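## Task

Take the tray's sample tube (orange dot on its cap) and seat it fully in the centre hole of one adapter in the centrifuge rotor. Seat the water blank (white dot) fully in the centre hole of the adapter directly across from it. Seat the tray's remaining tube fully in the green rack. Every rotor bucket must end hanging vertically. A tube touching the floor means failure. The bottles on the tray must end upright on it, and the tray must end on the work bench with nothing overhanging its edge. Any number of robots may be used. At the end, release everything and move away. A robot toppling or left leaning means failure. Anything held in place only by a robot at the end does not count.

## Robot and tools

Robots: two identical Hello Robot Stretch 4 units, r1 and r2, each with an omni-wheel base, a lift on a mast, one arm that telescopes forward, a three-joint wrist and a two-finger gripper. Each is about 1.6 m tall; its base rim lies within 0.23 m of the base origin. Cameras per robot: <name>_head_camera, _head_left_camera, _head_right_camera and _wrist_camera (e.g. r1_wrist_camera). Loose objects may occasionally get a brief shove from outside.

Frames: the base frame sits on the floor under the base centre, x ahead, y to the left, z up. hand_pose is a point between the open fingertips, in this frame; with all wrist joints at 0 its axes match the base axes, and the printed position may be slightly wrong. The odometry frame is the base frame where the scene began. Each robot reports only in its own frames, so judge where the robots stand relative to each other from images, lidar_m and wrist_depth_mm.

execute_actions: arguments actions (a list holding one action, or empty to just read state and images) and cameras (list of camera names, or "all"/null for all, [] for none; an unknown name rejects the call). An action is an object keyed "r1" and/or "r2"; each robot gets its own separate entry. Inside an entry: "base", "joints", both, plus optional "pace" and "contact_limits"; or "end_of_arm": "enable_torque" by itself, which re-powers any wrist or gripper motor that cut out so it holds in place. Everything in one action starts at once and may finish at different times; no action runs beyond 15 s.

base takes exactly one relative move, measured from the position in the latest reported state: translate_m (metres, forward positive, -2 to 2), strafe_m (metres sideways, left positive, -2 to 2) or rotate_rad (radians, counter-clockwise seen from above positive, -3.2 to 3.2). joints are absolute targets by name, not offsets: lift_m 0 to 1.2; arm_m 0 to 0.55 (extension); wrist_yaw_rad -1.134 to 4.276 (0 ahead, positive left, 3.14 stowed backward, above 3.4 the arm may obstruct); wrist_pitch_rad -1.117 to 4.259 (0 level, 1.57 pointing down); wrist_roll_rad -1.117 to 4.259 (0 fingers level, positive turns clockwise viewed from behind the gripper); gripper_m -0.038 to 0.141 (fingertip gap in metres; negative squeezes tips together). Done tolerances: ±0.004 for lift, arm and gripper, ±0.02 yaw and roll, ±0.05 pitch. A joint target beyond range is clipped and reported; any other bad value or unknown key rejects the whole call with no motion. A joint or robot omitted from an action may still be driving toward an earlier target without the status showing it.

pace: "slow", "default", "fast", "max" (base up to 0.1/0.3/0.4/0.6 m/s and 1/2/3/4 rad/s; with lift above 0.2 the base is slowed further, to 0.3 m/s and 1 rad/s at lift 1.2). contact_limits: {"arm_m": value} from 0 (gentlest) to 0.75 (firmest), default 0.5; the arm stops when it pushes that hard.

wait: seconds 0 to 10; commands nothing and returns the same readout. zoom_image: camera plus region [x0, y0, x1, y1] in pixels of that camera's latest full image, origin top-left, at most 504 x 504. finished_scene: scene number (1 or 2); it is final and reports success.

Result lines: base_status and joint_status per motion: "done" (for the base, wheels turned the commanded amount even if they slipped), "off_target" (stopped short, may still push), "contact_stop_at_<key>" (hit something; lift, arm or wheels go slack, a slack lift may sag under load), "limit_stop_at_<name>", "time_out", "torque_fault" (wrist motor overloaded and went limp until enable_torque). "limit_stop_at_tilt" means leaning over 6 degrees; lift, arm and wheels go slack. "limit_stop_at_own_body" means a joint neared the robot itself; move it away, not back toward the body. on_its_own lists things not commanded; "held at" there is the held target. lidar_m: 12 distances in metres, 30-degree sectors counter-clockwise from straight ahead (4th left, 7th behind, 10th right); "-" is nothing seen or closer than 0.25 m; it sees from about 0.15 m up, misses clear objects and thin legs. wrist_depth_mm: 7x7 grid of median depths, 100 to 2000 mm, "-" unknown. base_odometry is from wheel turns only; compare turned_by_wheels with turned_by_imu, a gap over about 0.1 rad means a collision or slip. base_tilt in degrees (forward, right positive) has a fixed bias up to about 1.5. motor_effort: percent of max, bracket is the peak of the last action; wheel efforts positive push toward turning right.

Gripping: command gripper_m smaller than the object's width; going further below pulls it toward the wrist. Neither the gripper reading nor "done" proves a grasp; look for a clear gripper_m effort change. If fingertips jam on a surface, raise the lift. To unfold at the start, send lift_m 0.4 with wrist_yaw_rad 0.

Avoid: robots pressing on each other (fatal; no reading reports robot contact, and once bases touch even millimetres more is hard); tubes on the floor; turning or driving with over 1 kg held and arm_m above 0.2, especially fast; strong pushes with a high gripper or high contact limit; pitch below -0.2 combined with roll below -0.4 or above 4; drops and slams. Equal commands can move two robots up to about 3 cm apart per metre, so a shared load is risky. While you think, the robots keep holding the last command.

Each tool is called after "Request:" in YAML: its name, and indented under it one key for each argument.

## Session

Request:
execute_actions:
  actions: []

Scene clock: 0.00 s.
r1.base_odometry: x=+0.000 y=+0.000 heading=+0.000 (m, m, rad; r1's odometry frame)
r1.turned_by_wheels: +0.000 (rad since the last result)
r1.turned_by_imu: +0.000 (rad since the last result)
r1.base_tilt: forward=-0.1 right=-0.2 (deg)
r1.lidar_m: 0.76 1.37 3.67 1.52 1.29 1.31 1.53 5.07 1.32 0.77 0.66 0.64
r1.base_status: not commanded
r1.joint_positions: lift_m=+0.238 arm_m=-0.002 wrist_yaw_rad=+3.051 wrist_pitch_rad=-0.003 wrist_roll_rad=-0.003 gripper_m=+0.057
r1.joint_status: not commanded
r1.motor_effort: lift_m=+21 arm_m=+0 wrist_yaw_rad=+1 wrist_pitch_rad=-8 wrist_roll_rad=-1 gripper_m=-2 wheel_0=+0 wheel_1=+0 wheel_2=+0 (%)
r1.hand_pose: x=-0.1101 y=+0.1131 z=+0.4175 quat_wxyz=(+0.045, +0.001, -0.001, +0.999) (m; r1's base frame)
r1.wrist_depth_mm: - 140 - - - - - / - 140 - - - - - / - 139 274 - 1661 1756 1182 / 116 140 - - - - - / - - - - - - 1756 / 1618 1661 211 1618 200 1499 1397 / 1118 1078 1078 145 1060 991 1042
r2.base_odometry: x=+0.000 y=+0.000 heading=+0.000 (m, m, rad; r2's odometry frame)
r2.turned_by_wheels: +0.000 (rad since the last result)
r2.turned_by_imu: +0.000 (rad since the last result)
r2.base_tilt: forward=+0.1 right=-0.6 (deg)
r2.lidar_m: 1.12 1.10 1.25 2.04 3.42 3.84 3.64 0.93 0.96 1.62 2.53 1.36
r2.base_status: not commanded
r2.joint_positions: lift_m=+0.190 arm_m=-0.002 wrist_yaw_rad=+3.224 wrist_pitch_rad=+0.004 wrist_roll_rad=+0.012 gripper_m=+0.057
r2.joint_status: not commanded
r2.motor_effort: lift_m=+18 arm_m=+0 wrist_yaw_rad=-1 wrist_pitch_rad=-8 wrist_roll_rad=+0 gripper_m=-3 wheel_0=+0 wheel_1=+0 wheel_2=+0 (%)
r2.hand_pose: x=-0.1261 y=+0.0633 z=+0.3668 quat_wxyz=(-0.041, -0.002, +0.006, +0.999) (m; r2's base frame)
r2.wrist_depth_mm: - - 133 - - - - / - - 125 226 - - - / - 106 135 227 - - - / 146 140 161 - - - - / 204 1618 - - - - - / 205 1118 200 1281 199 1366 1397 / 208 798 878 - 917 866 946
pictures: r1_head_camera, r1_head_left_camera, r1_head_right_camera, r1_wrist_camera, r2_head_camera, r2_head_left_camera, r2_head_right_camera, r2_wrist_camera
Images, in order (width x height): r1_head_camera 420x560, r1_head_left_camera 420x672, r1_head_right_camera 420x672, r1_wrist_camera 616x392, r2_head_camera 420x560, r2_head_left_camera 420x672, r2_head_right_camera 420x672, r2_wrist_camera 616x392.

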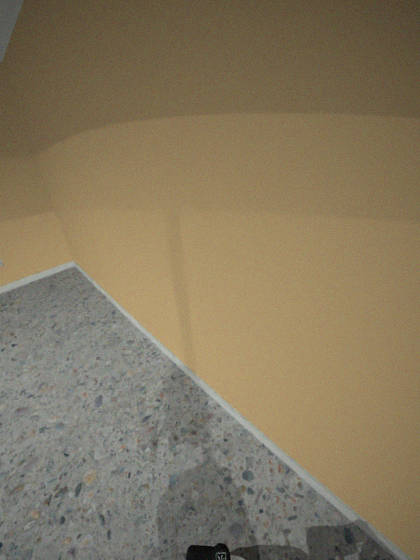

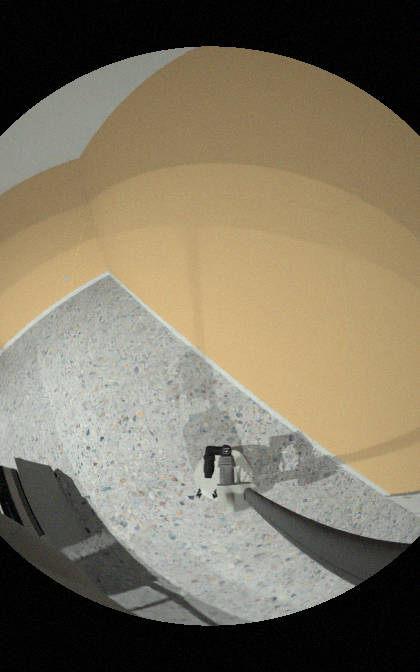

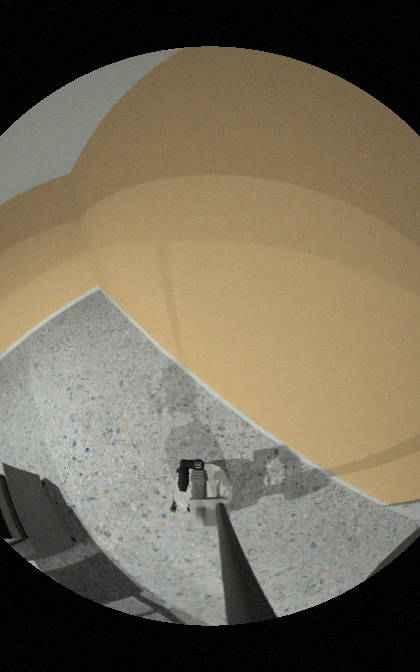

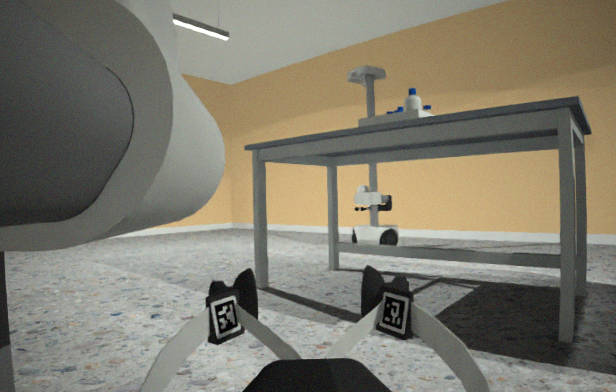

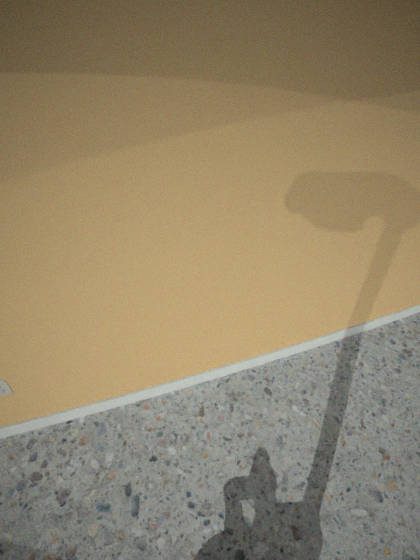

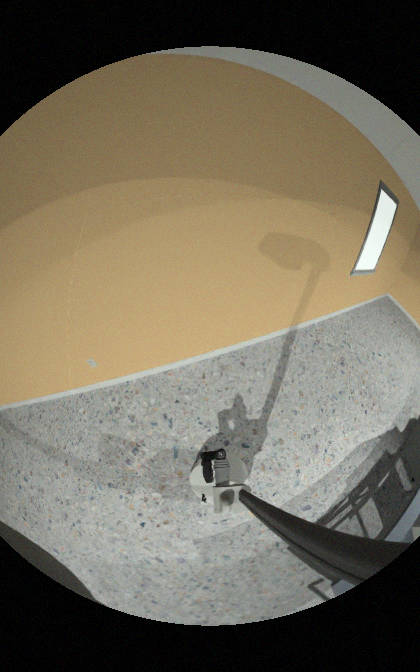

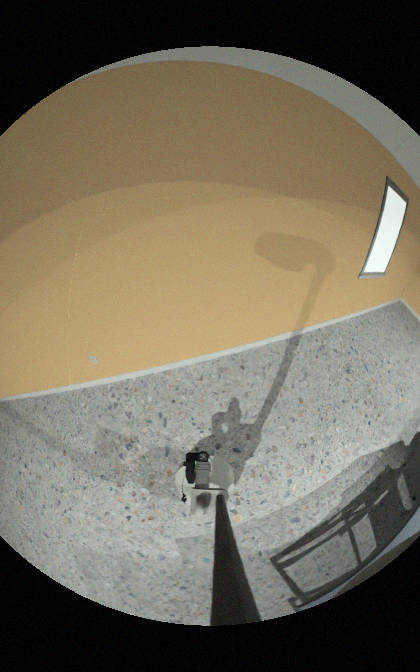

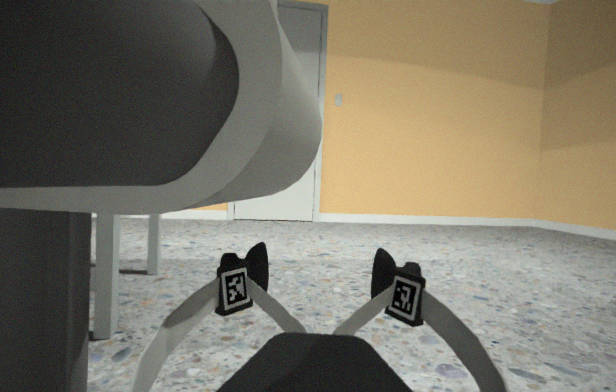

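Turn both to look.

Request:
execute_actions:
  actions:
    - {"r1":{"base":{"rotate_rad":2.4},"joints":{"lift_m":1.0}},"r2":{"base":{"rotate_rad":-2.2},"joints":{"lift_m":1.0}}}
  cameras: ["r1_head_camera","r1_head_left_camera","r2_head_camera","r2_head_left_camera"]

Scene clock: 8.07 s.
r1.base_odometry: x=+0.000 y=+0.000 heading=+2.400 (m, m, rad; r1's odometry frame)
r1.turned_by_wheels: +2.400 (rad since the last result)
r1.turned_by_imu: +2.419 (rad since the last result)
r1.base_tilt: forward=-0.2 right=-0.3 (deg)
r1.lidar_m: 1.30 1.39 5.17 2.12 0.89 0.67 0.64 0.70 1.04 3.37 3.90 1.33
r1.base_status: done
r1.joint_positions: lift_m=+1.000 arm_m=-0.002 wrist_yaw_rad=+3.051 wrist_pitch_rad=-0.003 wrist_roll_rad=-0.003 gripper_m=+0.057
r1.joint_status: all done
r1.motor_effort: lift_m=+23(24) arm_m=+0(0) wrist_yaw_rad=-1(1) wrist_pitch_rad=-8(8) wrist_roll_rad=+0(1) gripper_m=-2(3) wheel_0=-1(4) wheel_1=+0(8) wheel_2=+0(6) (%)
r1.hand_pose: x=-0.1101 y=+0.1131 z=+1.1788 quat_wxyz=(+0.045, +0.001, -0.001, +0.999) (m; r1's base frame)
r1.wrist_depth_mm: - 140 778 798 788 809 798 / - 140 778 788 788 809 809 / - 139 276 788 788 809 809 / 116 139 788 788 798 798 798 / 750 788 778 798 809 809 809 / 778 778 210 788 200 798 809 / 768 768 778 145 788 798 809
r2.base_odometry: x=+0.000 y=+0.000 heading=-2.200 (m, m, rad; r2's odometry frame)
r2.turned_by_wheels: -2.200 (rad since the last result)
r2.turned_by_imu: -2.223 (rad since the last result)
r2.base_tilt: forward=+0.2 right=-0.7 (deg)
r2.lidar_m: 0.94 1.39 3.23 1.46 1.14 1.11 1.18 1.76 3.42 3.67 3.66 0.89
r2.base_status: done
r2.joint_positions: lift_m=+1.000 arm_m=-0.002 wrist_yaw_rad=+3.224 wrist_pitch_rad=+0.004 wrist_roll_rad=+0.012 gripper_m=+0.057
r2.joint_status: all done
r2.motor_effort: lift_m=+23(25) arm_m=+0(0) wrist_yaw_rad=+0(0) wrist_pitch_rad=-8(8) wrist_roll_rad=-2(1) gripper_m=-4(3) wheel_0=+1(5) wheel_1=+0(9) wheel_2=+0(5) (%)
r2.hand_pose: x=-0.1261 y=+0.0633 z=+1.1768 quat_wxyz=(-0.041, -0.002, +0.006, +0.999) (m; r2's base frame)
r2.wrist_depth_mm: - - 134 1464 1281 1098 960 / - - 125 225 1281 1098 960 / - 106 135 227 1281 1118 960 / 146 141 161 1537 1281 1078 960 / 204 - 1921 1537 1229 1118 960 / 206 - 200 1499 198 1060 960 / 208 - - - 1229 1060 976
pictures: r1_head_camera, r1_head_left_camera, r2_head_camera, r2_head_left_camera
Images, in order (width x height): r1_head_camera 420x560, r1_head_left_camera 420x672, r2_head_camera 420x560, r2_head_left_camera 420x672.

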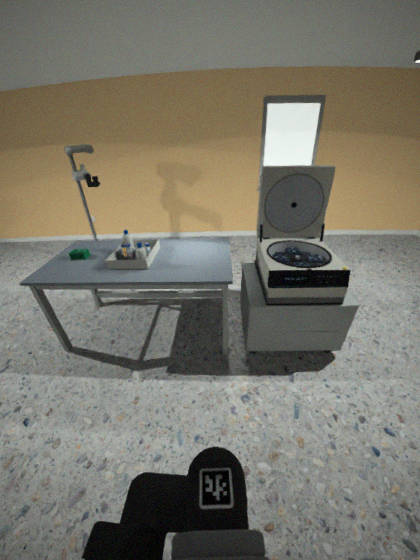

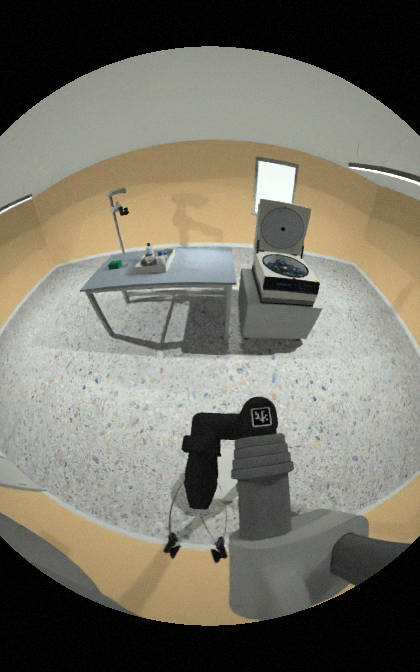

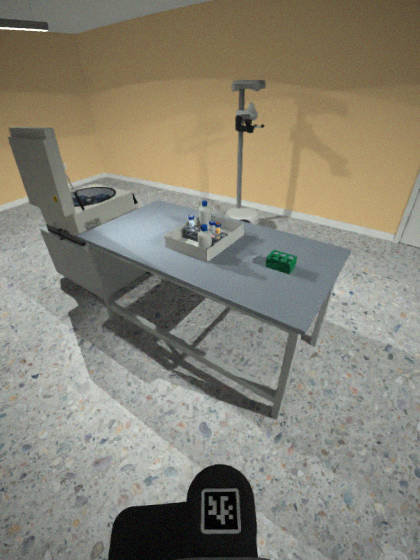

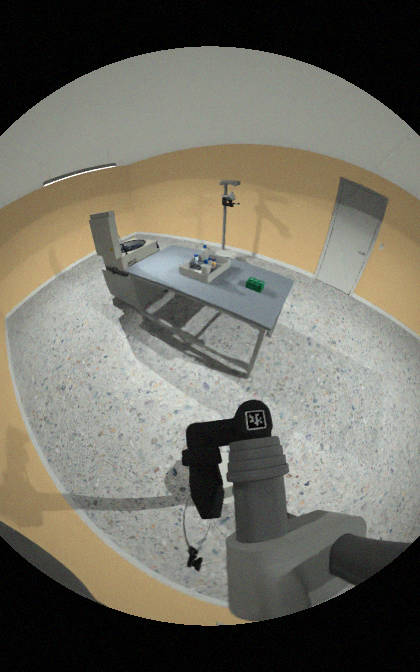

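Request:
execute_actions:
  actions:
    - {"r1":{"base":{"strafe_m":0.5},"joints":{"lift_m":1.15,"wrist_yaw_rad":0,"wrist_pitch_rad":1.57,"gripper_m":0.08}}}
  cameras: []

Request:
execute_actions:
  actions:
    - {"r1":{"base":{"translate_m":0.9}}}
  cameras: ["r1_head_camera","r1_wrist_camera"]

Scene clock: 19.40 s.
r1.base_odometry: x=-0.338 y=-0.369 heading=+2.400 (m, m, rad; r1's odometry frame)
r1.turned_by_wheels: +0.000 (rad since the last result)
r1.turned_by_imu: +0.001 (rad since the last result)
r1.base_tilt: forward=-0.1 right=-0.1 (deg)
r1.lidar_m: 1.31 1.41 4.66 2.01 0.84 0.65 0.62 0.67 0.98 3.22 1.81 1.36
r1.base_status: done
r1.joint_positions: lift_m=+1.150 arm_m=-0.002 wrist_yaw_rad=+0.001 wrist_pitch_rad=+1.570 wrist_roll_rad=-0.003 gripper_m=+0.080
r1.joint_status: all done
r1.motor_effort: lift_m=+22(24) arm_m=+0(0) wrist_yaw_rad=-2(9) wrist_pitch_rad=-1(5) wrist_roll_rad=+0(2) gripper_m=+0(2) wheel_0=+0(9) wheel_1=-1(7) wheel_2=-1(1) (%)
r1.hand_pose: x=+0.1695 y=-0.0874 z=+1.0396 quat_wxyz=(+0.707, -0.001, +0.707, +0.001) (m; r1's base frame)
r1.wrist_depth_mm: 1281 1281 1229 1255 1281 1255 1255 / 1255 1255 1281 1255 1281 1255 1255 / 1255 1255 1255 1255 1255 1308 1205 / 1255 1281 1255 1255 1255 1255 1281 / 1205 1255 1078 1042 1255 1255 1281 / 1229 1255 203 1060 200 1255 1281 / 1229 1281 1229 145 1281 1255 1281
r2.base_odometry: x=+0.000 y=+0.000 heading=-2.200 (m, m, rad; r2's odometry frame)
r2.turned_by_wheels: +0.000 (rad since the last result)
r2.turned_by_imu: -0.001 (rad since the last result)
r2.base_tilt: forward=+0.2 right=-0.6 (deg)
r2.lidar_m: 0.95 1.41 3.23 1.47 1.13 1.11 1.20 1.75 3.39 3.65 3.67 0.90
r2.base_status: not commanded
r2.joint_positions: lift_m=+1.000 arm_m=-0.002 wrist_yaw_rad=+3.224 wrist_pitch_rad=+0.004 wrist_roll_rad=+0.012 gripper_m=+0.057
r2.joint_status: not commanded
r2.motor_effort: lift_m=+23(23) arm_m=+0(0) wrist_yaw_rad=+0(0) wrist_pitch_rad=-8(8) wrist_roll_rad=+1(1) gripper_m=+1(4) wheel_0=+1(1) wheel_1=+0(1) wheel_2=+0(0) (%)
r2.hand_pose: x=-0.1261 y=+0.0633 z=+1.1768 quat_wxyz=(-0.041, -0.002, +0.006, +0.999) (m; r2's base frame)
r2.wrist_depth_mm: - - 133 1499 1308 1078 960 / - - 125 225 1255 1098 976 / - 106 135 227 1281 1098 960 / 146 140 161 1499 1308 1118 960 / 203 - 1983 1576 1255 1098 960 / 205 - 200 1537 200 1098 976 / 208 - - - 1255 1060 946
pictures: none
No camera images: the call's "cameras" was empty. Leave "cameras" out to get every camera's image.

Scene clock: 23.87 s.
r1.base_odometry: x=-1.001 y=+0.239 heading=+2.400 (m, m, rad; r1's odometry frame)
r1.turned_by_wheels: +0.000 (rad since the last result)
r1.turned_by_imu: +0.000 (rad since the last result)
r1.base_tilt: forward=-0.3 right=-0.1 (deg)
r1.lidar_m: 0.44 0.46 0.68 4.49 2.04 1.56 1.51 1.63 2.34 1.46 0.62 0.46
r1.base_status: done
r1.joint_positions: lift_m=+1.150 arm_m=-0.002 wrist_yaw_rad=+0.000 wrist_pitch_rad=+1.570 wrist_roll_rad=-0.003 gripper_m=+0.080
r1.joint_status: not commanded
r1.motor_effort: lift_m=+22(22) arm_m=+0(0) wrist_yaw_rad=-1(4) wrist_pitch_rad=+0(2) wrist_roll_rad=-1(2) gripper_m=-3(2) wheel_0=+1(5) wheel_1=-1(7) wheel_2=+0(9) (%)
r1.hand_pose: x=+0.1695 y=-0.0874 z=+1.0396 quat_wxyz=(+0.707, -0.001, +0.707, +0.001) (m; r1's base frame)
r1.wrist_depth_mm: 1281 891 891 878 504 508 508 / 1281 1308 1255 1255 1229 1281 798 / 1255 1281 1229 1281 1255 1255 1281 / 1255 1255 1281 1229 1255 1255 1281 / 1281 1281 1060 1042 1229 1255 1229 / 1255 1229 202 1042 200 1255 1308 / 1229 1255 1255 144 1281 1281 1308
r2.base_odometry: x=+0.000 y=+0.000 heading=-2.200 (m, m, rad; r2's odometry frame)
r2.turned_by_wheels: +0.000 (rad since the last result)
r2.turned_by_imu: +0.000 (rad since the last result)
r2.base_tilt: forward=+0.3 right=-0.6 (deg)
r2.lidar_m: 0.95 1.38 3.22 1.48 1.14 1.12 1.19 1.75 3.42 3.69 3.65 0.89
r2.base_status: not commanded
r2.joint_positions: lift_m=+1.000 arm_m=-0.002 wrist_yaw_rad=+3.224 wrist_pitch_rad=+0.004 wrist_roll_rad=+0.012 gripper_m=+0.057
r2.joint_status: not commanded
r2.motor_effort: lift_m=+23(23) arm_m=+0(0) wrist_yaw_rad=+0(1) wrist_pitch_rad=-9(8) wrist_roll_rad=+2(1) gripper_m=+0(3) wheel_0=+1(1) wheel_1=+0(0) wheel_2=+0(0) (%)
r2.hand_pose: x=-0.1261 y=+0.0633 z=+1.1768 quat_wxyz=(-0.041, -0.002, +0.006, +0.999) (m; r2's base frame)
r2.wrist_depth_mm: - - 133 1499 1281 1078 960 / - - 125 225 1308 1098 960 / - 106 135 229 1281 1098 976 / 146 141 160 1499 1281 1098 960 / 204 - 1983 1576 1255 1098 960 / 205 - 200 1499 198 1078 976 / 208 - - - 1229 1060 991
pictures: r1_head_camera, r1_wrist_camera
Images, in order (width x height): r1_head_camera 420x560, r1_wrist_camera 616x392.

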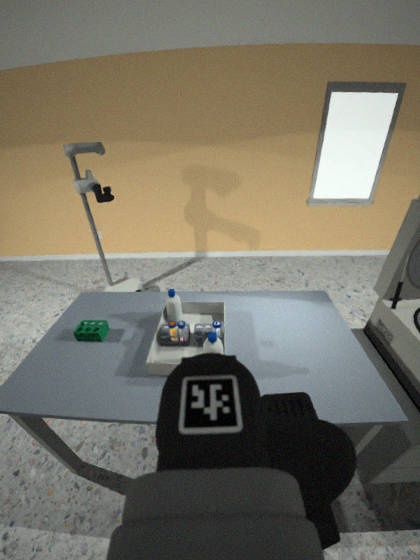

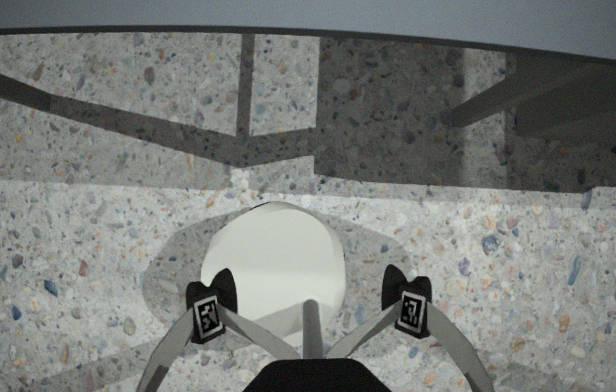

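Request:
execute_actions:
  actions:
    - {"r1":{"base":{"translate_m":0.15},"joints":{"lift_m":1.2,"arm_m":0.3}}}
  cameras: ["r1_head_camera","r1_wrist_camera"]

Scene clock: 29.93 s.
r1.base_odometry: x=-1.112 y=+0.341 heading=+2.400 (m, m, rad; r1's odometry frame)
r1.turned_by_wheels: +0.000 (rad since the last result)
r1.turned_by_imu: +0.001 (rad since the last result)
r1.base_tilt: forward=-0.3 right=-0.2 (deg)
r1.lidar_m: 0.28 0.31 0.45 4.50 2.24 1.71 1.67 1.79 2.59 0.97 0.40 0.29
r1.base_status: done
r1.joint_positions: lift_m=+1.199 arm_m=+0.299 wrist_yaw_rad=+0.000 wrist_pitch_rad=+1.570 wrist_roll_rad=-0.003 gripper_m=+0.080
r1.joint_status: all done
r1.motor_effort: lift_m=+23(23) arm_m=+7(6) wrist_yaw_rad=-1(1) wrist_pitch_rad=-1(2) wrist_roll_rad=-1(1) gripper_m=+0(2) wheel_0=+0(6) wheel_1=+1(2) wheel_2=+1(8) (%)
r1.hand_pose: x=+0.4699 y=-0.0874 z=+1.0889 quat_wxyz=(+0.707, -0.001, +0.707, +0.001) (m; r1's base frame)
r1.wrist_depth_mm: 521 544 544 544 554 549 559 / 480 484 488 549 549 549 554 / 544 549 549 549 554 559 554 / 525 549 415 554 549 554 559 / 549 549 554 549 554 549 559 / 549 549 203 549 200 554 549 / 1308 1336 1078 145 554 554 1336
r2.base_odometry: x=+0.000 y=+0.000 heading=-2.200 (m, m, rad; r2's odometry frame)
r2.turned_by_wheels: +0.000 (rad since the last result)
r2.turned_by_imu: -0.001 (rad since the last result)
r2.base_tilt: forward=+0.3 right=-0.6 (deg)
r2.lidar_m: 0.95 1.41 3.19 1.45 1.13 1.10 1.21 1.76 3.41 3.68 3.68 0.91
r2.base_status: not commanded
r2.joint_positions: lift_m=+1.000 arm_m=-0.002 wrist_yaw_rad=+3.224 wrist_pitch_rad=+0.004 wrist_roll_rad=+0.012 gripper_m=+0.057
r2.joint_status: not commanded
r2.motor_effort: lift_m=+23(23) arm_m=+0(0) wrist_yaw_rad=-1(1) wrist_pitch_rad=-8(8) wrist_roll_rad=+1(2) gripper_m=+1(2) wheel_0=+1(1) wheel_1=+1(1) wheel_2=+0(0) (%)
r2.hand_pose: x=-0.1261 y=+0.0633 z=+1.1768 quat_wxyz=(-0.041, -0.002, +0.006, +0.999) (m; r2's base frame)
r2.wrist_depth_mm: - - 133 1499 1281 1078 960 / - - 125 227 1281 1118 976 / - 106 135 227 1281 1098 976 / 146 141 161 1499 1281 1098 976 / 204 - 1983 1576 1255 1118 960 / 206 - 200 1537 198 1078 976 / 208 - - - 1229 1042 960
pictures: r1_head_camera, r1_wrist_camera
Images, in order (width x height): r1_head_camera 420x560, r1_wrist_camera 616x392.

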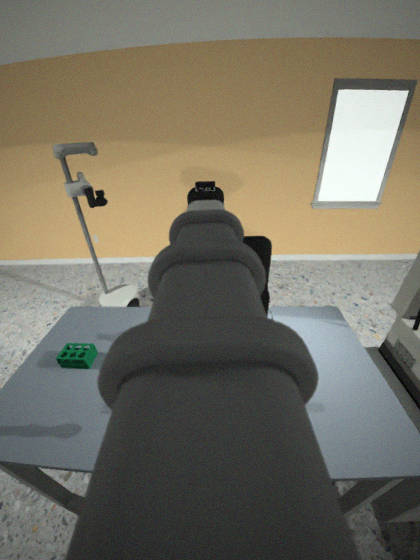

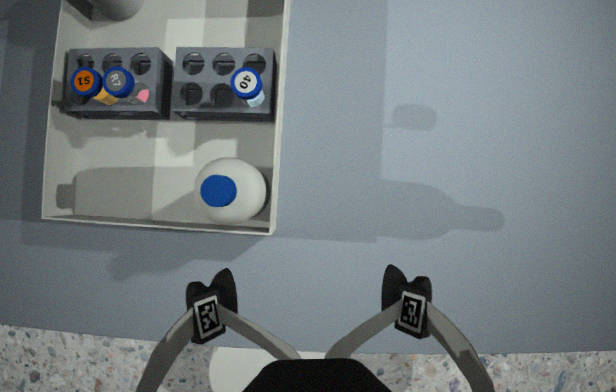

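Request:
execute_actions:
  actions:
    - {"r1":{"base":{"strafe_m":0.07},"joints":{"arm_m":0.48,"wrist_roll_rad":1.57,"gripper_m":0.065}}}
  cameras: ["r1_wrist_camera"]

Scene clock: 39.90 s.
r1.base_odometry: x=-1.159 y=+0.289 heading=+2.400 (m, m, rad; r1's odometry frame)
r1.turned_by_wheels: +0.000 (rad since the last result)
r1.turned_by_imu: +0.001 (rad since the last result)
r1.base_tilt: forward=-0.3 right=-0.2 (deg)
r1.lidar_m: 0.29 0.33 0.47 4.42 2.24 1.72 1.66 1.77 2.54 1.00 0.41 0.29
r1.base_status: done
r1.joint_positions: lift_m=+1.199 arm_m=+0.479 wrist_yaw_rad=+0.000 wrist_pitch_rad=+1.570 wrist_roll_rad=+1.569 gripper_m=+0.065
r1.joint_status: all done
r1.motor_effort: lift_m=+23(23) arm_m=+7(6) wrist_yaw_rad=+0(0) wrist_pitch_rad=+0(1) wrist_roll_rad=+1(6) gripper_m=-3(4) wheel_0=+1(5) wheel_1=-1(7) wheel_2=+1(1) (%)
r1.hand_pose: x=+0.6499 y=-0.0874 z=+1.0889 quat_wxyz=(+0.501, +0.500, +0.500, -0.499) (m; r1's base frame)
r1.wrist_depth_mm: 544 544 554 549 554 564 1366 / 549 549 549 544 554 559 1336 / 549 549 554 554 549 549 1336 / 539 544 549 554 554 554 1336 / 544 539 539 544 415 559 1098 / 544 539 211 525 197 559 1336 / 544 508 554 145 554 549 1336
r2.base_odometry: x=+0.000 y=+0.000 heading=-2.200 (m, m, rad; r2's odometry frame)
r2.turned_by_wheels: +0.000 (rad since the last result)
r2.turned_by_imu: +0.000 (rad since the last result)
r2.base_tilt: forward=+0.4 right=-0.7 (deg)
r2.lidar_m: 0.95 1.41 3.21 1.43 1.11 1.12 1.19 1.76 3.42 3.63 3.66 0.90
r2.base_status: not commanded
r2.joint_positions: lift_m=+1.000 arm_m=-0.002 wrist_yaw_rad=+3.224 wrist_pitch_rad=+0.004 wrist_roll_rad=+0.012 gripper_m=+0.057
r2.joint_status: not commanded
r2.motor_effort: lift_m=+23(23) arm_m=+0(0) wrist_yaw_rad=-1(0) wrist_pitch_rad=-8(9) wrist_roll_rad=+2(0) gripper_m=-5(7) wheel_0=+1(1) wheel_1=+1(0) wheel_2=+0(0) (%)
r2.hand_pose: x=-0.1261 y=+0.0633 z=+1.1768 quat_wxyz=(-0.041, -0.002, +0.006, +0.999) (m; r2's base frame)
r2.wrist_depth_mm: - - 133 1499 1308 1118 960 / - - 125 225 1308 1098 976 / - 106 135 227 1281 1098 960 / 146 141 161 1464 1281 1098 960 / 204 - 1983 1499 1281 1118 960 / 205 - 200 1537 198 1078 960 / 207 - - - 1229 1042 960
pictures: r1_wrist_camera
Images, in order (width x height): r1_wrist_camera 616x392.

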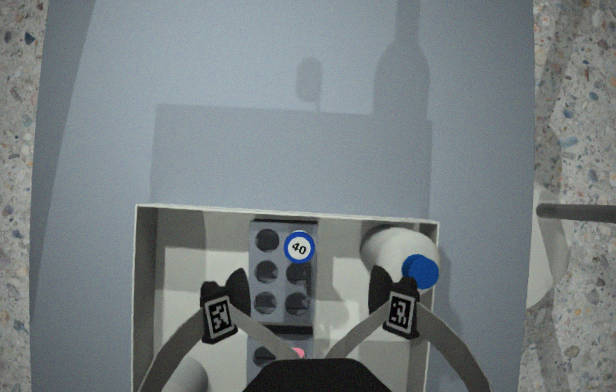

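Request:
execute_actions:
  actions:
    - {"r1":{"base":{"strafe_m":0.006},"joints":{"arm_m":0.49,"lift_m":1.02}}}
  cameras: ["r1_wrist_camera"]

Scene clock: 48.10 s.
r1.base_odometry: x=-1.163 y=+0.285 heading=+2.400 (m, m, rad; r1's odometry frame)
r1.turned_by_wheels: +0.000 (rad since the last result)
r1.turned_by_imu: +0.001 (rad since the last result)
r1.base_tilt: forward=-0.2 right=-0.1 (deg)
r1.lidar_m: 0.29 0.29 0.46 4.41 2.24 1.73 1.66 1.78 2.56 1.00 0.42 0.32
r1.base_status: done
r1.joint_positions: lift_m=+1.020 arm_m=+0.489 wrist_yaw_rad=+0.000 wrist_pitch_rad=+1.570 wrist_roll_rad=+1.569 gripper_m=+0.065
r1.joint_status: all done
r1.motor_effort: lift_m=+18(21) arm_m=+7(9) wrist_yaw_rad=+1(1) wrist_pitch_rad=-1(0) wrist_roll_rad=+1(2) gripper_m=-3(2) wheel_0=-1(7) wheel_1=-1(7) wheel_2=+1(0) (%)
r1.hand_pose: x=+0.6599 y=-0.0874 z=+0.9099 quat_wxyz=(+0.501, +0.500, +0.500, -0.499) (m; r1's base frame)
r1.wrist_depth_mm: 366 368 368 370 375 377 377 / 366 370 373 370 370 377 375 / 368 368 373 370 375 375 377 / 364 366 368 373 375 375 375 / 327 366 368 310 368 252 377 / 329 368 211 307 196 229 195 / 330 364 340 145 373 234 -
r2.base_odometry: x=+0.000 y=+0.000 heading=-2.200 (m, m, rad; r2's odometry frame)
r2.turned_by_wheels: +0.000 (rad since the last result)
r2.turned_by_imu: +0.000 (rad since the last result)
r2.base_tilt: forward=+0.2 right=-0.5 (deg)
r2.lidar_m: 0.94 1.40 3.24 1.46 1.14 1.09 1.20 1.74 3.40 3.64 3.66 0.91
r2.base_status: not commanded
r2.joint_positions: lift_m=+1.000 arm_m=-0.002 wrist_yaw_rad=+3.224 wrist_pitch_rad=+0.004 wrist_roll_rad=+0.012 gripper_m=+0.057
r2.joint_status: not commanded
r2.motor_effort: lift_m=+23(23) arm_m=+0(0) wrist_yaw_rad=-1(2) wrist_pitch_rad=-9(8) wrist_roll_rad=+1(3) gripper_m=-5(3) wheel_0=+1(1) wheel_1=+0(1) wheel_2=+0(0) (%)
r2.hand_pose: x=-0.1261 y=+0.0633 z=+1.1768 quat_wxyz=(-0.041, -0.002, +0.006, +0.999) (m; r2's base frame)
r2.wrist_depth_mm: - - 133 1499 1308 1098 960 / - - 125 225 1281 1098 976 / - 106 135 228 1281 1098 960 / 146 141 161 1537 1281 1098 976 / 204 - 1983 1499 1308 1098 946 / 206 - 200 1499 198 1078 960 / 207 - - - 1229 1042 960
pictures: r1_wrist_camera
Images, in order (width x height): r1_wrist_camera 616x392.

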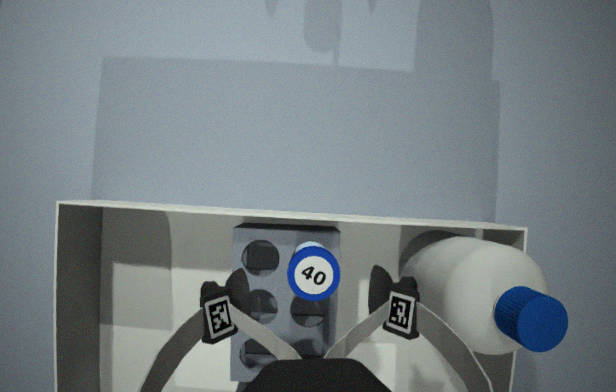

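Request:
execute_actions:
  actions:
    - {"r1":{"joints":{"lift_m":0.96,"gripper_m":0.055}}}
  cameras: ["r1_wrist_camera"]

Request:
execute_actions:
  actions:
    - {"r1":{"joints":{"gripper_m":0.015}}}
  cameras: ["r1_wrist_camera"]

Request:
execute_actions:
  actions:
    - {"r1":{"joints":{"lift_m":1.2}}}
  cameras: ["r1_wrist_camera","r2_head_camera"]

Scene clock: 58.27 s.
r1.base_odometry: x=-1.163 y=+0.285 heading=+2.400 (m, m, rad; r1's odometry frame)
r1.turned_by_wheels: +0.000 (rad since the last result)
r1.turned_by_imu: +0.001 (rad since the last result)
r1.base_tilt: forward=-0.3 right=-0.1 (deg)
r1.lidar_m: 0.29 0.31 0.47 4.40 2.24 1.72 1.67 1.78 2.54 1.00 0.43 0.31
r1.base_status: not commanded
r1.joint_positions: lift_m=+0.960 arm_m=+0.489 wrist_yaw_rad=+0.000 wrist_pitch_rad=+1.570 wrist_roll_rad=+1.569 gripper_m=+0.055
r1.joint_status: all done
r1.motor_effort: lift_m=+18(18) arm_m=+7(7) wrist_yaw_rad=+0(1) wrist_pitch_rad=+0(0) wrist_roll_rad=+0(1) gripper_m=+0(2) wheel_0=-1(1) wheel_1=-1(1) wheel_2=+1(1) (%)
r1.hand_pose: x=+0.6599 y=-0.0874 z=+0.8499 quat_wxyz=(+0.501, +0.500, +0.500, -0.499) (m; r1's base frame)
r1.wrist_depth_mm: 307 310 310 314 315 315 317 / 309 309 310 312 312 314 317 / 307 307 310 312 312 315 317 / 306 309 309 310 314 315 317 / 290 306 301 249 309 237 254 / 291 304 211 188 200 192 170 / 293 303 250 145 310 174 -
r2.base_odometry: x=+0.000 y=+0.000 heading=-2.200 (m, m, rad; r2's odometry frame)
r2.turned_by_wheels: +0.000 (rad since the last result)
r2.turned_by_imu: +0.000 (rad since the last result)
r2.base_tilt: forward=+0.2 right=-0.6 (deg)
r2.lidar_m: 0.96 1.41 3.22 1.48 1.13 1.11 1.19 1.76 3.42 3.65 3.67 0.91
r2.base_status: not commanded
r2.joint_positions: lift_m=+1.000 arm_m=-0.002 wrist_yaw_rad=+3.224 wrist_pitch_rad=+0.004 wrist_roll_rad=+0.012 gripper_m=+0.057
r2.joint_status: not commanded
r2.motor_effort: lift_m=+23(23) arm_m=+0(1) wrist_yaw_rad=+0(0) wrist_pitch_rad=-9(8) wrist_roll_rad=+0(0) gripper_m=-3(3) wheel_0=+1(1) wheel_1=+1(0) wheel_2=+0(0) (%)
r2.hand_pose: x=-0.1261 y=+0.0633 z=+1.1768 quat_wxyz=(-0.041, -0.002, +0.006, +0.999) (m; r2's base frame)
r2.wrist_depth_mm: - - 133 1499 1308 1098 976 / - - 125 226 1281 1098 976 / - 106 135 227 1308 1118 960 / 146 141 160 1499 1281 1098 976 / 204 - 1921 1576 1281 1098 976 / 205 - 200 1499 198 1078 976 / 208 - - - 1229 1060 976
pictures: r1_wrist_camera
Images, in order (width x height): r1_wrist_camera 616x392.

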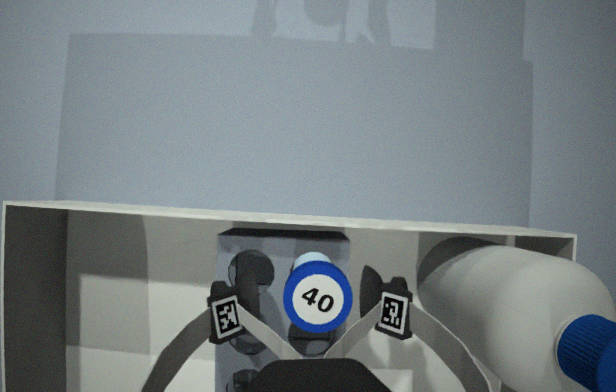

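Scene clock: 59.47 s.
r1.base_odometry: x=-1.163 y=+0.285 heading=+2.400 (m, m, rad; r1's odometry frame)
r1.turned_by_wheels: +0.000 (rad since the last result)
r1.turned_by_imu: +0.000 (rad since the last result)
r1.base_tilt: forward=-0.2 right=+0.0 (deg)
r1.lidar_m: 0.29 0.33 0.46 4.41 2.24 1.73 1.66 1.78 2.55 1.00 0.42 0.31
r1.base_status: not commanded
r1.joint_positions: lift_m=+0.960 arm_m=+0.489 wrist_yaw_rad=+0.000 wrist_pitch_rad=+1.570 wrist_roll_rad=+1.569 gripper_m=+0.015
r1.joint_status: all done
r1.motor_effort: lift_m=+18(18) arm_m=+7(7) wrist_yaw_rad=-1(1) wrist_pitch_rad=-2(1) wrist_roll_rad=+1(2) gripper_m=-10(11) wheel_0=-1(1) wheel_1=-1(1) wheel_2=+1(1) (%)
r1.hand_pose: x=+0.6598 y=-0.0874 z=+0.8499 quat_wxyz=(+0.501, +0.500, +0.500, -0.499) (m; r1's base frame)
r1.wrist_depth_mm: 309 310 309 310 315 315 317 / 307 309 310 312 314 319 315 / 307 307 309 310 314 315 315 / 309 309 310 310 312 314 315 / 290 307 304 250 310 236 254 / 291 306 210 183 193 191 169 / 291 307 247 152 309 172 -
r2.base_odometry: x=+0.000 y=+0.000 heading=-2.200 (m, m, rad; r2's odometry frame)
r2.turned_by_wheels: +0.000 (rad since the last result)
r2.turned_by_imu: +0.000 (rad since the last result)
r2.base_tilt: forward=+0.1 right=-0.7 (deg)
r2.lidar_m: 0.95 1.40 3.24 1.47 1.14 1.11 1.20 1.73 3.41 3.64 3.67 0.90
r2.base_status: not commanded
r2.joint_positions: lift_m=+1.000 arm_m=-0.002 wrist_yaw_rad=+3.224 wrist_pitch_rad=+0.004 wrist_roll_rad=+0.012 gripper_m=+0.057
r2.joint_status: not commanded
r2.motor_effort: lift_m=+23(23) arm_m=+0(0) wrist_yaw_rad=-1(0) wrist_pitch_rad=-9(9) wrist_roll_rad=+3(0) gripper_m=-2(3) wheel_0=+1(1) wheel_1=+0(0) wheel_2=+0(0) (%)
r2.hand_pose: x=-0.1261 y=+0.0633 z=+1.1768 quat_wxyz=(-0.041, -0.002, +0.006, +0.999) (m; r2's base frame)
r2.wrist_depth_mm: - - 133 1537 1281 1098 976 / - - 125 226 1308 1118 976 / - 106 135 226 1281 1098 960 / 146 141 161 1537 1281 1098 960 / 203 - 1983 1537 1281 1098 960 / 205 - 200 1499 198 1098 960 / 207 - - - 1229 1078 976
pictures: r1_wrist_camera
Images, in order (width x height): r1_wrist_camera 616x392.

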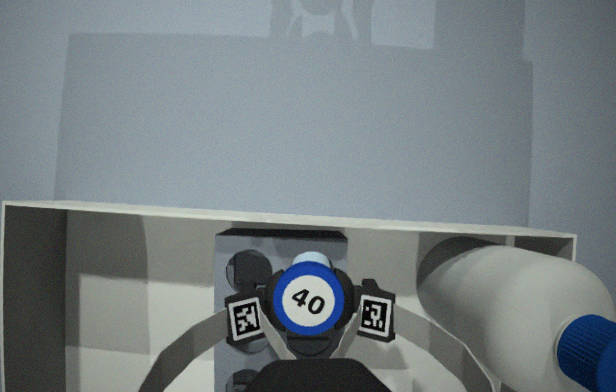

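Scene clock: 61.53 s.
r1.base_odometry: x=-1.163 y=+0.285 heading=+2.400 (m, m, rad; r1's odometry frame)
r1.turned_by_wheels: +0.000 (rad since the last result)
r1.turned_by_imu: +0.001 (rad since the last result)
r1.base_tilt: forward=+0.1 right=-0.2 (deg)
r1.lidar_m: 0.29 0.32 0.46 4.41 2.23 1.72 1.67 1.77 2.58 1.03 0.42 0.30
r1.base_status: not commanded
r1.joint_positions: lift_m=+1.199 arm_m=+0.489 wrist_yaw_rad=+0.000 wrist_pitch_rad=+1.570 wrist_roll_rad=+1.569 gripper_m=+0.015
r1.joint_status: all done
r1.motor_effort: lift_m=+23(24) arm_m=+7(7) wrist_yaw_rad=+0(0) wrist_pitch_rad=-2(0) wrist_roll_rad=+3(2) gripper_m=-8(9) wheel_0=-1(1) wheel_1=-1(1) wheel_2=+1(1) (%)
r1.hand_pose: x=+0.6598 y=-0.0874 z=+1.0889 quat_wxyz=(+0.501, +0.500, +0.500, -0.499) (m; r1's base frame)
r1.wrist_depth_mm: 539 544 554 549 559 559 1336 / 544 549 549 554 554 549 1308 / 544 539 544 549 549 554 1308 / 549 549 544 549 554 549 1098 / 539 544 549 521 421 554 1118 / 535 544 210 183 193 559 1308 / 544 544 496 153 554 549 1308
r2.base_odometry: x=+0.000 y=+0.000 heading=-2.200 (m, m, rad; r2's odometry frame)
r2.turned_by_wheels: +0.000 (rad since the last result)
r2.turned_by_imu: +0.000 (rad since the last result)
r2.base_tilt: forward=+0.3 right=-0.5 (deg)
r2.lidar_m: 0.96 1.41 3.21 1.45 1.13 1.09 1.17 1.78 3.40 3.64 3.64 0.92
r2.base_status: not commanded
r2.joint_positions: lift_m=+1.000 arm_m=-0.002 wrist_yaw_rad=+3.224 wrist_pitch_rad=+0.004 wrist_roll_rad=+0.012 gripper_m=+0.057
r2.joint_status: not commanded
r2.motor_effort: lift_m=+23(23) arm_m=+0(0) wrist_yaw_rad=+0(1) wrist_pitch_rad=-9(8) wrist_roll_rad=-1(1) gripper_m=-6(2) wheel_0=+1(1) wheel_1=+0(0) wheel_2=+0(0) (%)
r2.hand_pose: x=-0.1261 y=+0.0633 z=+1.1768 quat_wxyz=(-0.041, -0.002, +0.006, +0.999) (m; r2's base frame)
r2.wrist_depth_mm: - - 133 1499 1255 1118 960 / - - 125 226 1281 1098 976 / - 106 135 227 1255 1098 960 / 146 140 161 1537 1308 1118 960 / 204 - 1983 1537 1255 1098 960 / 205 - 200 1537 199 1078 960 / 208 - - - 1255 1060 960
pictures: r1_wrist_camera, r2_head_camera
Images, in order (width x height): r1_wrist_camera 616x392, r2_head_camera 420x560.

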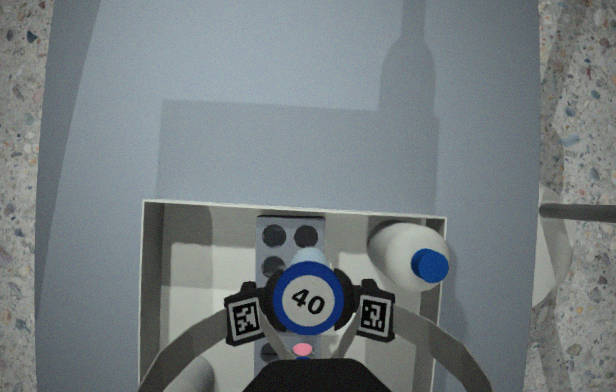

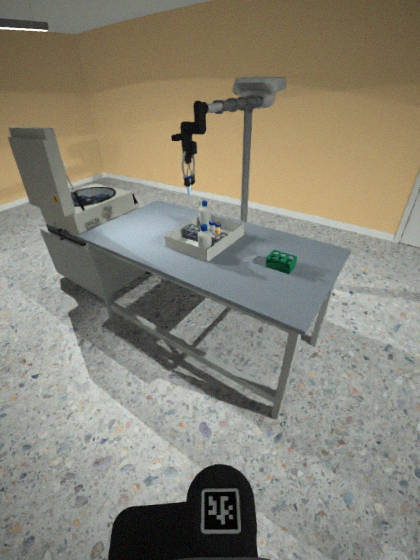

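Request:
execute_actions:
  actions:
    - {"r1":{"base":{"translate_m":-0.08},"joints":{"arm_m":0.4}}}
  cameras: []

Request:
execute_actions:
  actions:
    - {"r1":{"base":{"strafe_m":-1.1}}}
  cameras: ["r1_wrist_camera","r1_head_left_camera"]

Scene clock: 68.40 s.
r1.base_odometry: x=-1.104 y=+0.231 heading=+2.400 (m, m, rad; r1's odometry frame)
r1.turned_by_wheels: +0.000 (rad since the last result)
r1.turned_by_imu: +0.001 (rad since the last result)
r1.base_tilt: forward=-0.1 right=-0.1 (deg)
r1.lidar_m: 0.36 0.39 0.58 4.43 2.12 1.63 1.59 1.68 2.46 1.26 0.51 0.38
r1.base_status: done
r1.joint_positions: lift_m=+1.199 arm_m=+0.401 wrist_yaw_rad=+0.000 wrist_pitch_rad=+1.570 wrist_roll_rad=+1.569 gripper_m=+0.015
r1.joint_status: all done
r1.motor_effort: lift_m=+23(23) arm_m=-7(8) wrist_yaw_rad=-1(1) wrist_pitch_rad=-1(1) wrist_roll_rad=+0(1) gripper_m=-13(6) wheel_0=+0(5) wheel_1=+0(5) wheel_2=+0(7) (%)
r1.hand_pose: x=+0.5723 y=-0.0874 z=+1.0889 quat_wxyz=(+0.501, +0.500, +0.500, -0.499) (m; r1's base frame)
r1.wrist_depth_mm: 544 549 544 549 549 1308 1308 / 544 549 554 554 549 1336 1336 / 544 544 544 549 554 1336 1308 / 544 549 549 549 554 1118 1308 / 544 521 544 413 554 1118 1308 / 539 549 209 183 193 1308 1308 / 512 492 549 153 549 1308 1308
r2.base_odometry: x=+0.000 y=+0.000 heading=-2.200 (m, m, rad; r2's odometry frame)
r2.turned_by_wheels: +0.000 (rad since the last result)
r2.turned_by_imu: +0.000 (rad since the last result)
r2.base_tilt: forward=+0.3 right=-0.6 (deg)
r2.lidar_m: 0.92 1.40 3.25 1.49 1.12 1.10 1.20 1.78 3.42 3.65 3.66 0.92
r2.base_status: not commanded
r2.joint_positions: lift_m=+1.000 arm_m=-0.002 wrist_yaw_rad=+3.224 wrist_pitch_rad=+0.004 wrist_roll_rad=+0.012 gripper_m=+0.057
r2.joint_status: not commanded
r2.motor_effort: lift_m=+23(23) arm_m=+0(0) wrist_yaw_rad=+0(0) wrist_pitch_rad=-8(9) wrist_roll_rad=-2(0) gripper_m=-2(5) wheel_0=+1(1) wheel_1=+0(0) wheel_2=+0(0) (%)
r2.hand_pose: x=-0.1261 y=+0.0633 z=+1.1768 quat_wxyz=(-0.041, -0.002, +0.006, +0.999) (m; r2's base frame)
r2.wrist_depth_mm: - - 133 1537 1281 1098 960 / - - 125 225 1281 1118 960 / - 106 135 227 1308 1098 960 / 146 141 161 1537 1281 1098 960 / 203 - 1921 1537 1255 1098 976 / 206 - 200 1499 199 1078 960 / 208 - - - 1229 1060 976
pictures: none
No camera images: the call's "cameras" was empty. Leave "cameras" out to get every camera's image.

Scene clock: 73.40 s.
r1.base_odometry: x=-0.361 y=+1.042 heading=+2.400 (m, m, rad; r1's odometry frame)
r1.turned_by_wheels: +0.000 (rad since the last result)
r1.turned_by_imu: +0.004 (rad since the last result)
r1.base_tilt: forward=-0.2 right=-0.2 (deg)
r1.lidar_m: 0.31 0.34 0.50 1.69 2.23 1.71 1.66 1.77 2.55 3.22 0.43 0.32
r1.base_status: done
r1.joint_positions: lift_m=+1.199 arm_m=+0.401 wrist_yaw_rad=+0.000 wrist_pitch_rad=+1.570 wrist_roll_rad=+1.569 gripper_m=+0.015
r1.joint_status: not commanded
r1.motor_effort: lift_m=+23(23) arm_m=-7(7) wrist_yaw_rad=-1(0) wrist_pitch_rad=-1(0) wrist_roll_rad=+2(1) gripper_m=-12(11) wheel_0=+0(7) wheel_1=+3(6) wheel_2=+0(0) (%)
r1.hand_pose: x=+0.5723 y=-0.0874 z=+1.0889 quat_wxyz=(+0.501, +0.500, +0.500, -0.499) (m; r1's base frame)
r1.wrist_depth_mm: 484 504 508 508 504 1336 1336 / 496 504 585 609 512 1366 1336 / 504 554 564 559 574 1308 1308 / 496 535 544 574 544 1118 1336 / 496 569 564 569 574 1138 1336 / 500 504 210 182 193 1336 1308 / 492 500 504 153 500 1336 1308
r2.base_odometry: x=+0.000 y=+0.000 heading=-2.200 (m, m, rad; r2's odometry frame)
r2.turned_by_wheels: +0.000 (rad since the last result)
r2.turned_by_imu: -0.001 (rad since the last result)
r2.base_tilt: forward=+0.3 right=-0.7 (deg)
r2.lidar_m: 0.94 1.41 3.19 1.47 1.14 1.10 1.22 1.75 3.42 3.67 3.66 0.91
r2.base_status: not commanded
r2.joint_positions: lift_m=+1.000 arm_m=-0.002 wrist_yaw_rad=+3.224 wrist_pitch_rad=+0.004 wrist_roll_rad=+0.012 gripper_m=+0.057
r2.joint_status: not commanded
r2.motor_effort: lift_m=+23(23) arm_m=+0(0) wrist_yaw_rad=-2(1) wrist_pitch_rad=-9(9) wrist_roll_rad=+0(0) gripper_m=-3(6) wheel_0=+1(1) wheel_1=+0(0) wheel_2=+0(0) (%)
r2.hand_pose: x=-0.1261 y=+0.0633 z=+1.1768 quat_wxyz=(-0.041, -0.002, +0.006, +0.999) (m; r2's base frame)
r2.wrist_depth_mm: - - 133 1537 1281 1118 960 / - - 125 226 1281 1098 976 / - 106 135 227 1308 1098 960 / 146 140 161 1464 1308 1098 960 / 203 - 1983 1537 1255 1098 960 / 205 - 201 1499 198 1078 976 / 208 - - - 1229 1078 960
pictures: r1_head_left_camera, r1_wrist_camera
Images, in order (width x height): r1_head_left_camera 420x672, r1_wrist_camera 616x392.

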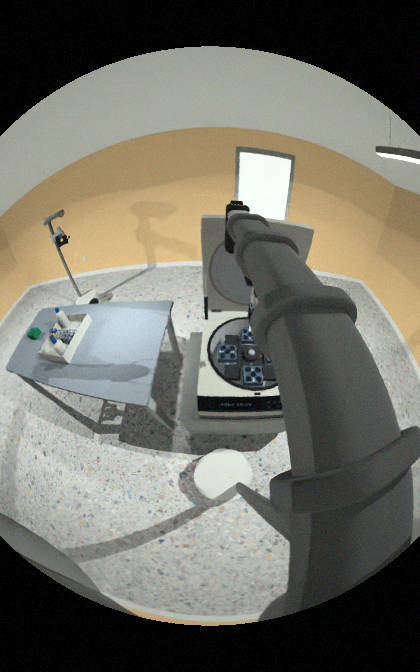

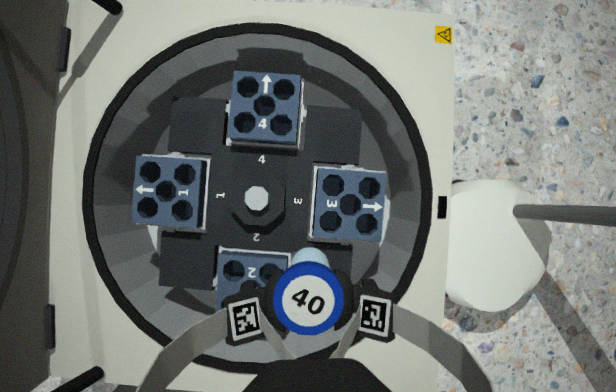

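Request:
execute_actions:
  actions:
    - {"r1":{"base":{"strafe_m":-0.179},"joints":{"arm_m":0.462,"lift_m":1.06}}}
  cameras: ["r1_wrist_camera"]

Scene clock: 81.67 s.
r1.base_odometry: x=-0.240 y=+1.174 heading=+2.400 (m, m, rad; r1's odometry frame)
r1.turned_by_wheels: +0.000 (rad since the last result)
r1.turned_by_imu: +0.002 (rad since the last result)
r1.base_tilt: forward=-0.1 right=-0.1 (deg)
r1.lidar_m: 0.29 0.31 0.47 1.61 2.23 1.70 1.66 1.79 2.55 3.05 0.42 0.30
r1.base_status: done
r1.joint_positions: lift_m=+1.060 arm_m=+0.461 wrist_yaw_rad=+0.000 wrist_pitch_rad=+1.570 wrist_roll_rad=+1.569 gripper_m=+0.015
r1.joint_status: all done
r1.motor_effort: lift_m=+18(21) arm_m=+7(8) wrist_yaw_rad=+0(0) wrist_pitch_rad=-1(2) wrist_roll_rad=+2(0) gripper_m=-8(11) wheel_0=-1(11) wheel_1=+2(3) wheel_2=+1(1) (%)
r1.hand_pose: x=+0.6319 y=-0.0874 z=+0.9499 quat_wxyz=(+0.501, +0.500, +0.500, -0.499) (m; r1's base frame)
r1.wrist_depth_mm: 1182 1160 1160 1182 1160 1182 1182 / 1160 621 621 621 627 1160 1182 / 362 366 366 368 368 370 373 / 362 364 544 484 455 370 370 / 364 402 430 402 433 373 368 / 362 427 209 183 193 421 370 / 359 399 399 153 404 373 778
r2.base_odometry: x=+0.000 y=+0.000 heading=-2.200 (m, m, rad; r2's odometry frame)
r2.turned_by_wheels: +0.000 (rad since the last result)
r2.turned_by_imu: +0.000 (rad since the last result)
r2.base_tilt: forward=+0.2 right=-0.5 (deg)
r2.lidar_m: 0.95 1.40 3.24 1.48 1.11 1.09 1.19 1.75 3.41 3.66 3.65 0.91
r2.base_status: not commanded
r2.joint_positions: lift_m=+1.000 arm_m=-0.002 wrist_yaw_rad=+3.224 wrist_pitch_rad=+0.004 wrist_roll_rad=+0.012 gripper_m=+0.057
r2.joint_status: not commanded
r2.motor_effort: lift_m=+23(23) arm_m=+0(0) wrist_yaw_rad=-2(1) wrist_pitch_rad=-8(8) wrist_roll_rad=+1(1) gripper_m=+0(4) wheel_0=+1(1) wheel_1=+0(1) wheel_2=+0(0) (%)
r2.hand_pose: x=-0.1261 y=+0.0633 z=+1.1768 quat_wxyz=(-0.041, -0.002, +0.006, +0.999) (m; r2's base frame)
r2.wrist_depth_mm: - - 133 1499 1308 1098 976 / - - 125 226 1308 1098 976 / - 106 135 228 1281 1098 960 / 146 140 161 1499 1308 1118 976 / 204 - 1921 1537 1255 1118 976 / 206 - 200 1537 198 1098 960 / 208 - - - 1229 1060 976
pictures: r1_wrist_camera
Images, in order (width x height): r1_wrist_camera 616x392.

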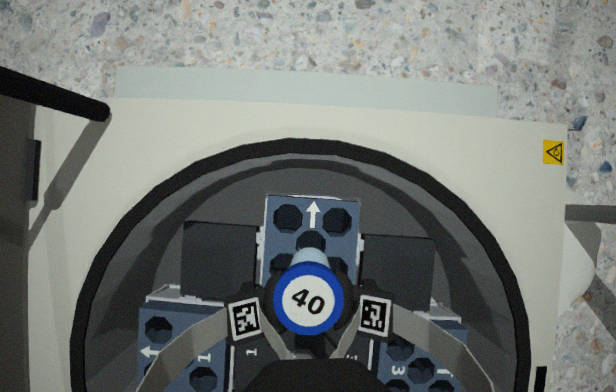

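Request:
execute_actions:
  actions:
    - {"r1":{"joints":{"lift_m":0.93},"pace":"slow"}}
  cameras: ["r1_wrist_camera"]

Scene clock: 87.13 s.
r1.base_odometry: x=-0.240 y=+1.174 heading=+2.400 (m, m, rad; r1's odometry frame)
r1.turned_by_wheels: +0.000 (rad since the last result)
r1.turned_by_imu: +0.001 (rad since the last result)
r1.base_tilt: forward=-0.1 right=-0.2 (deg)
r1.lidar_m: 0.29 0.32 0.47 1.62 2.25 1.70 1.65 1.75 2.54 3.04 0.42 0.31
r1.base_status: not commanded
r1.joint_positions: lift_m=+0.930 arm_m=+0.461 wrist_yaw_rad=+0.000 wrist_pitch_rad=+1.570 wrist_roll_rad=+1.569 gripper_m=+0.015
r1.joint_status: all done
r1.motor_effort: lift_m=+18(18) arm_m=+7(7) wrist_yaw_rad=-3(0) wrist_pitch_rad=+0(5) wrist_roll_rad=+1(1) gripper_m=-8(8) wheel_0=-1(1) wheel_1=+2(2) wheel_2=+1(0) (%)
r1.hand_pose: x=+0.6318 y=-0.0874 z=+0.8199 quat_wxyz=(+0.500, +0.500, +0.500, -0.500) (m; r1's base frame)
r1.wrist_depth_mm: 1025 768 768 1060 1042 1042 1060 / 234 235 236 236 239 239 240 / 233 234 236 276 238 239 240 / 234 282 415 310 418 263 240 / 249 298 297 272 300 304 253 / 296 298 210 183 194 327 297 / 307 283 297 153 298 291 314
r2.base_odometry: x=+0.000 y=+0.000 heading=-2.200 (m, m, rad; r2's odometry frame)
r2.turned_by_wheels: +0.000 (rad since the last result)
r2.turned_by_imu: +0.000 (rad since the last result)
r2.base_tilt: forward=+0.3 right=-0.6 (deg)
r2.lidar_m: 0.95 1.40 3.21 1.48 1.14 1.08 1.20 1.79 3.41 3.63 3.66 0.91
r2.base_status: not commanded
r2.joint_positions: lift_m=+1.000 arm_m=-0.002 wrist_yaw_rad=+3.224 wrist_pitch_rad=+0.004 wrist_roll_rad=+0.012 gripper_m=+0.057
r2.joint_status: not commanded
r2.motor_effort: lift_m=+23(23) arm_m=+0(0) wrist_yaw_rad=-1(2) wrist_pitch_rad=-8(9) wrist_roll_rad=+2(1) gripper_m=-6(6) wheel_0=+1(1) wheel_1=+0(0) wheel_2=+0(0) (%)
r2.hand_pose: x=-0.1261 y=+0.0633 z=+1.1768 quat_wxyz=(-0.041, -0.002, +0.006, +0.999) (m; r2's base frame)
r2.wrist_depth_mm: - - 133 1499 1255 1118 960 / - - 125 225 1281 1098 960 / - 106 135 227 1255 1098 960 / 146 140 160 1464 1281 1118 960 / 203 - 1983 1576 1255 1098 960 / 205 - 200 1464 198 1098 960 / 208 - - - 1205 1078 976
pictures: r1_wrist_camera
Images, in order (width x height): r1_wrist_camera 616x392.

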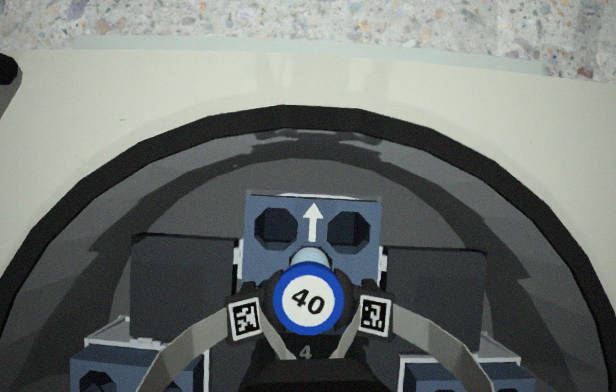

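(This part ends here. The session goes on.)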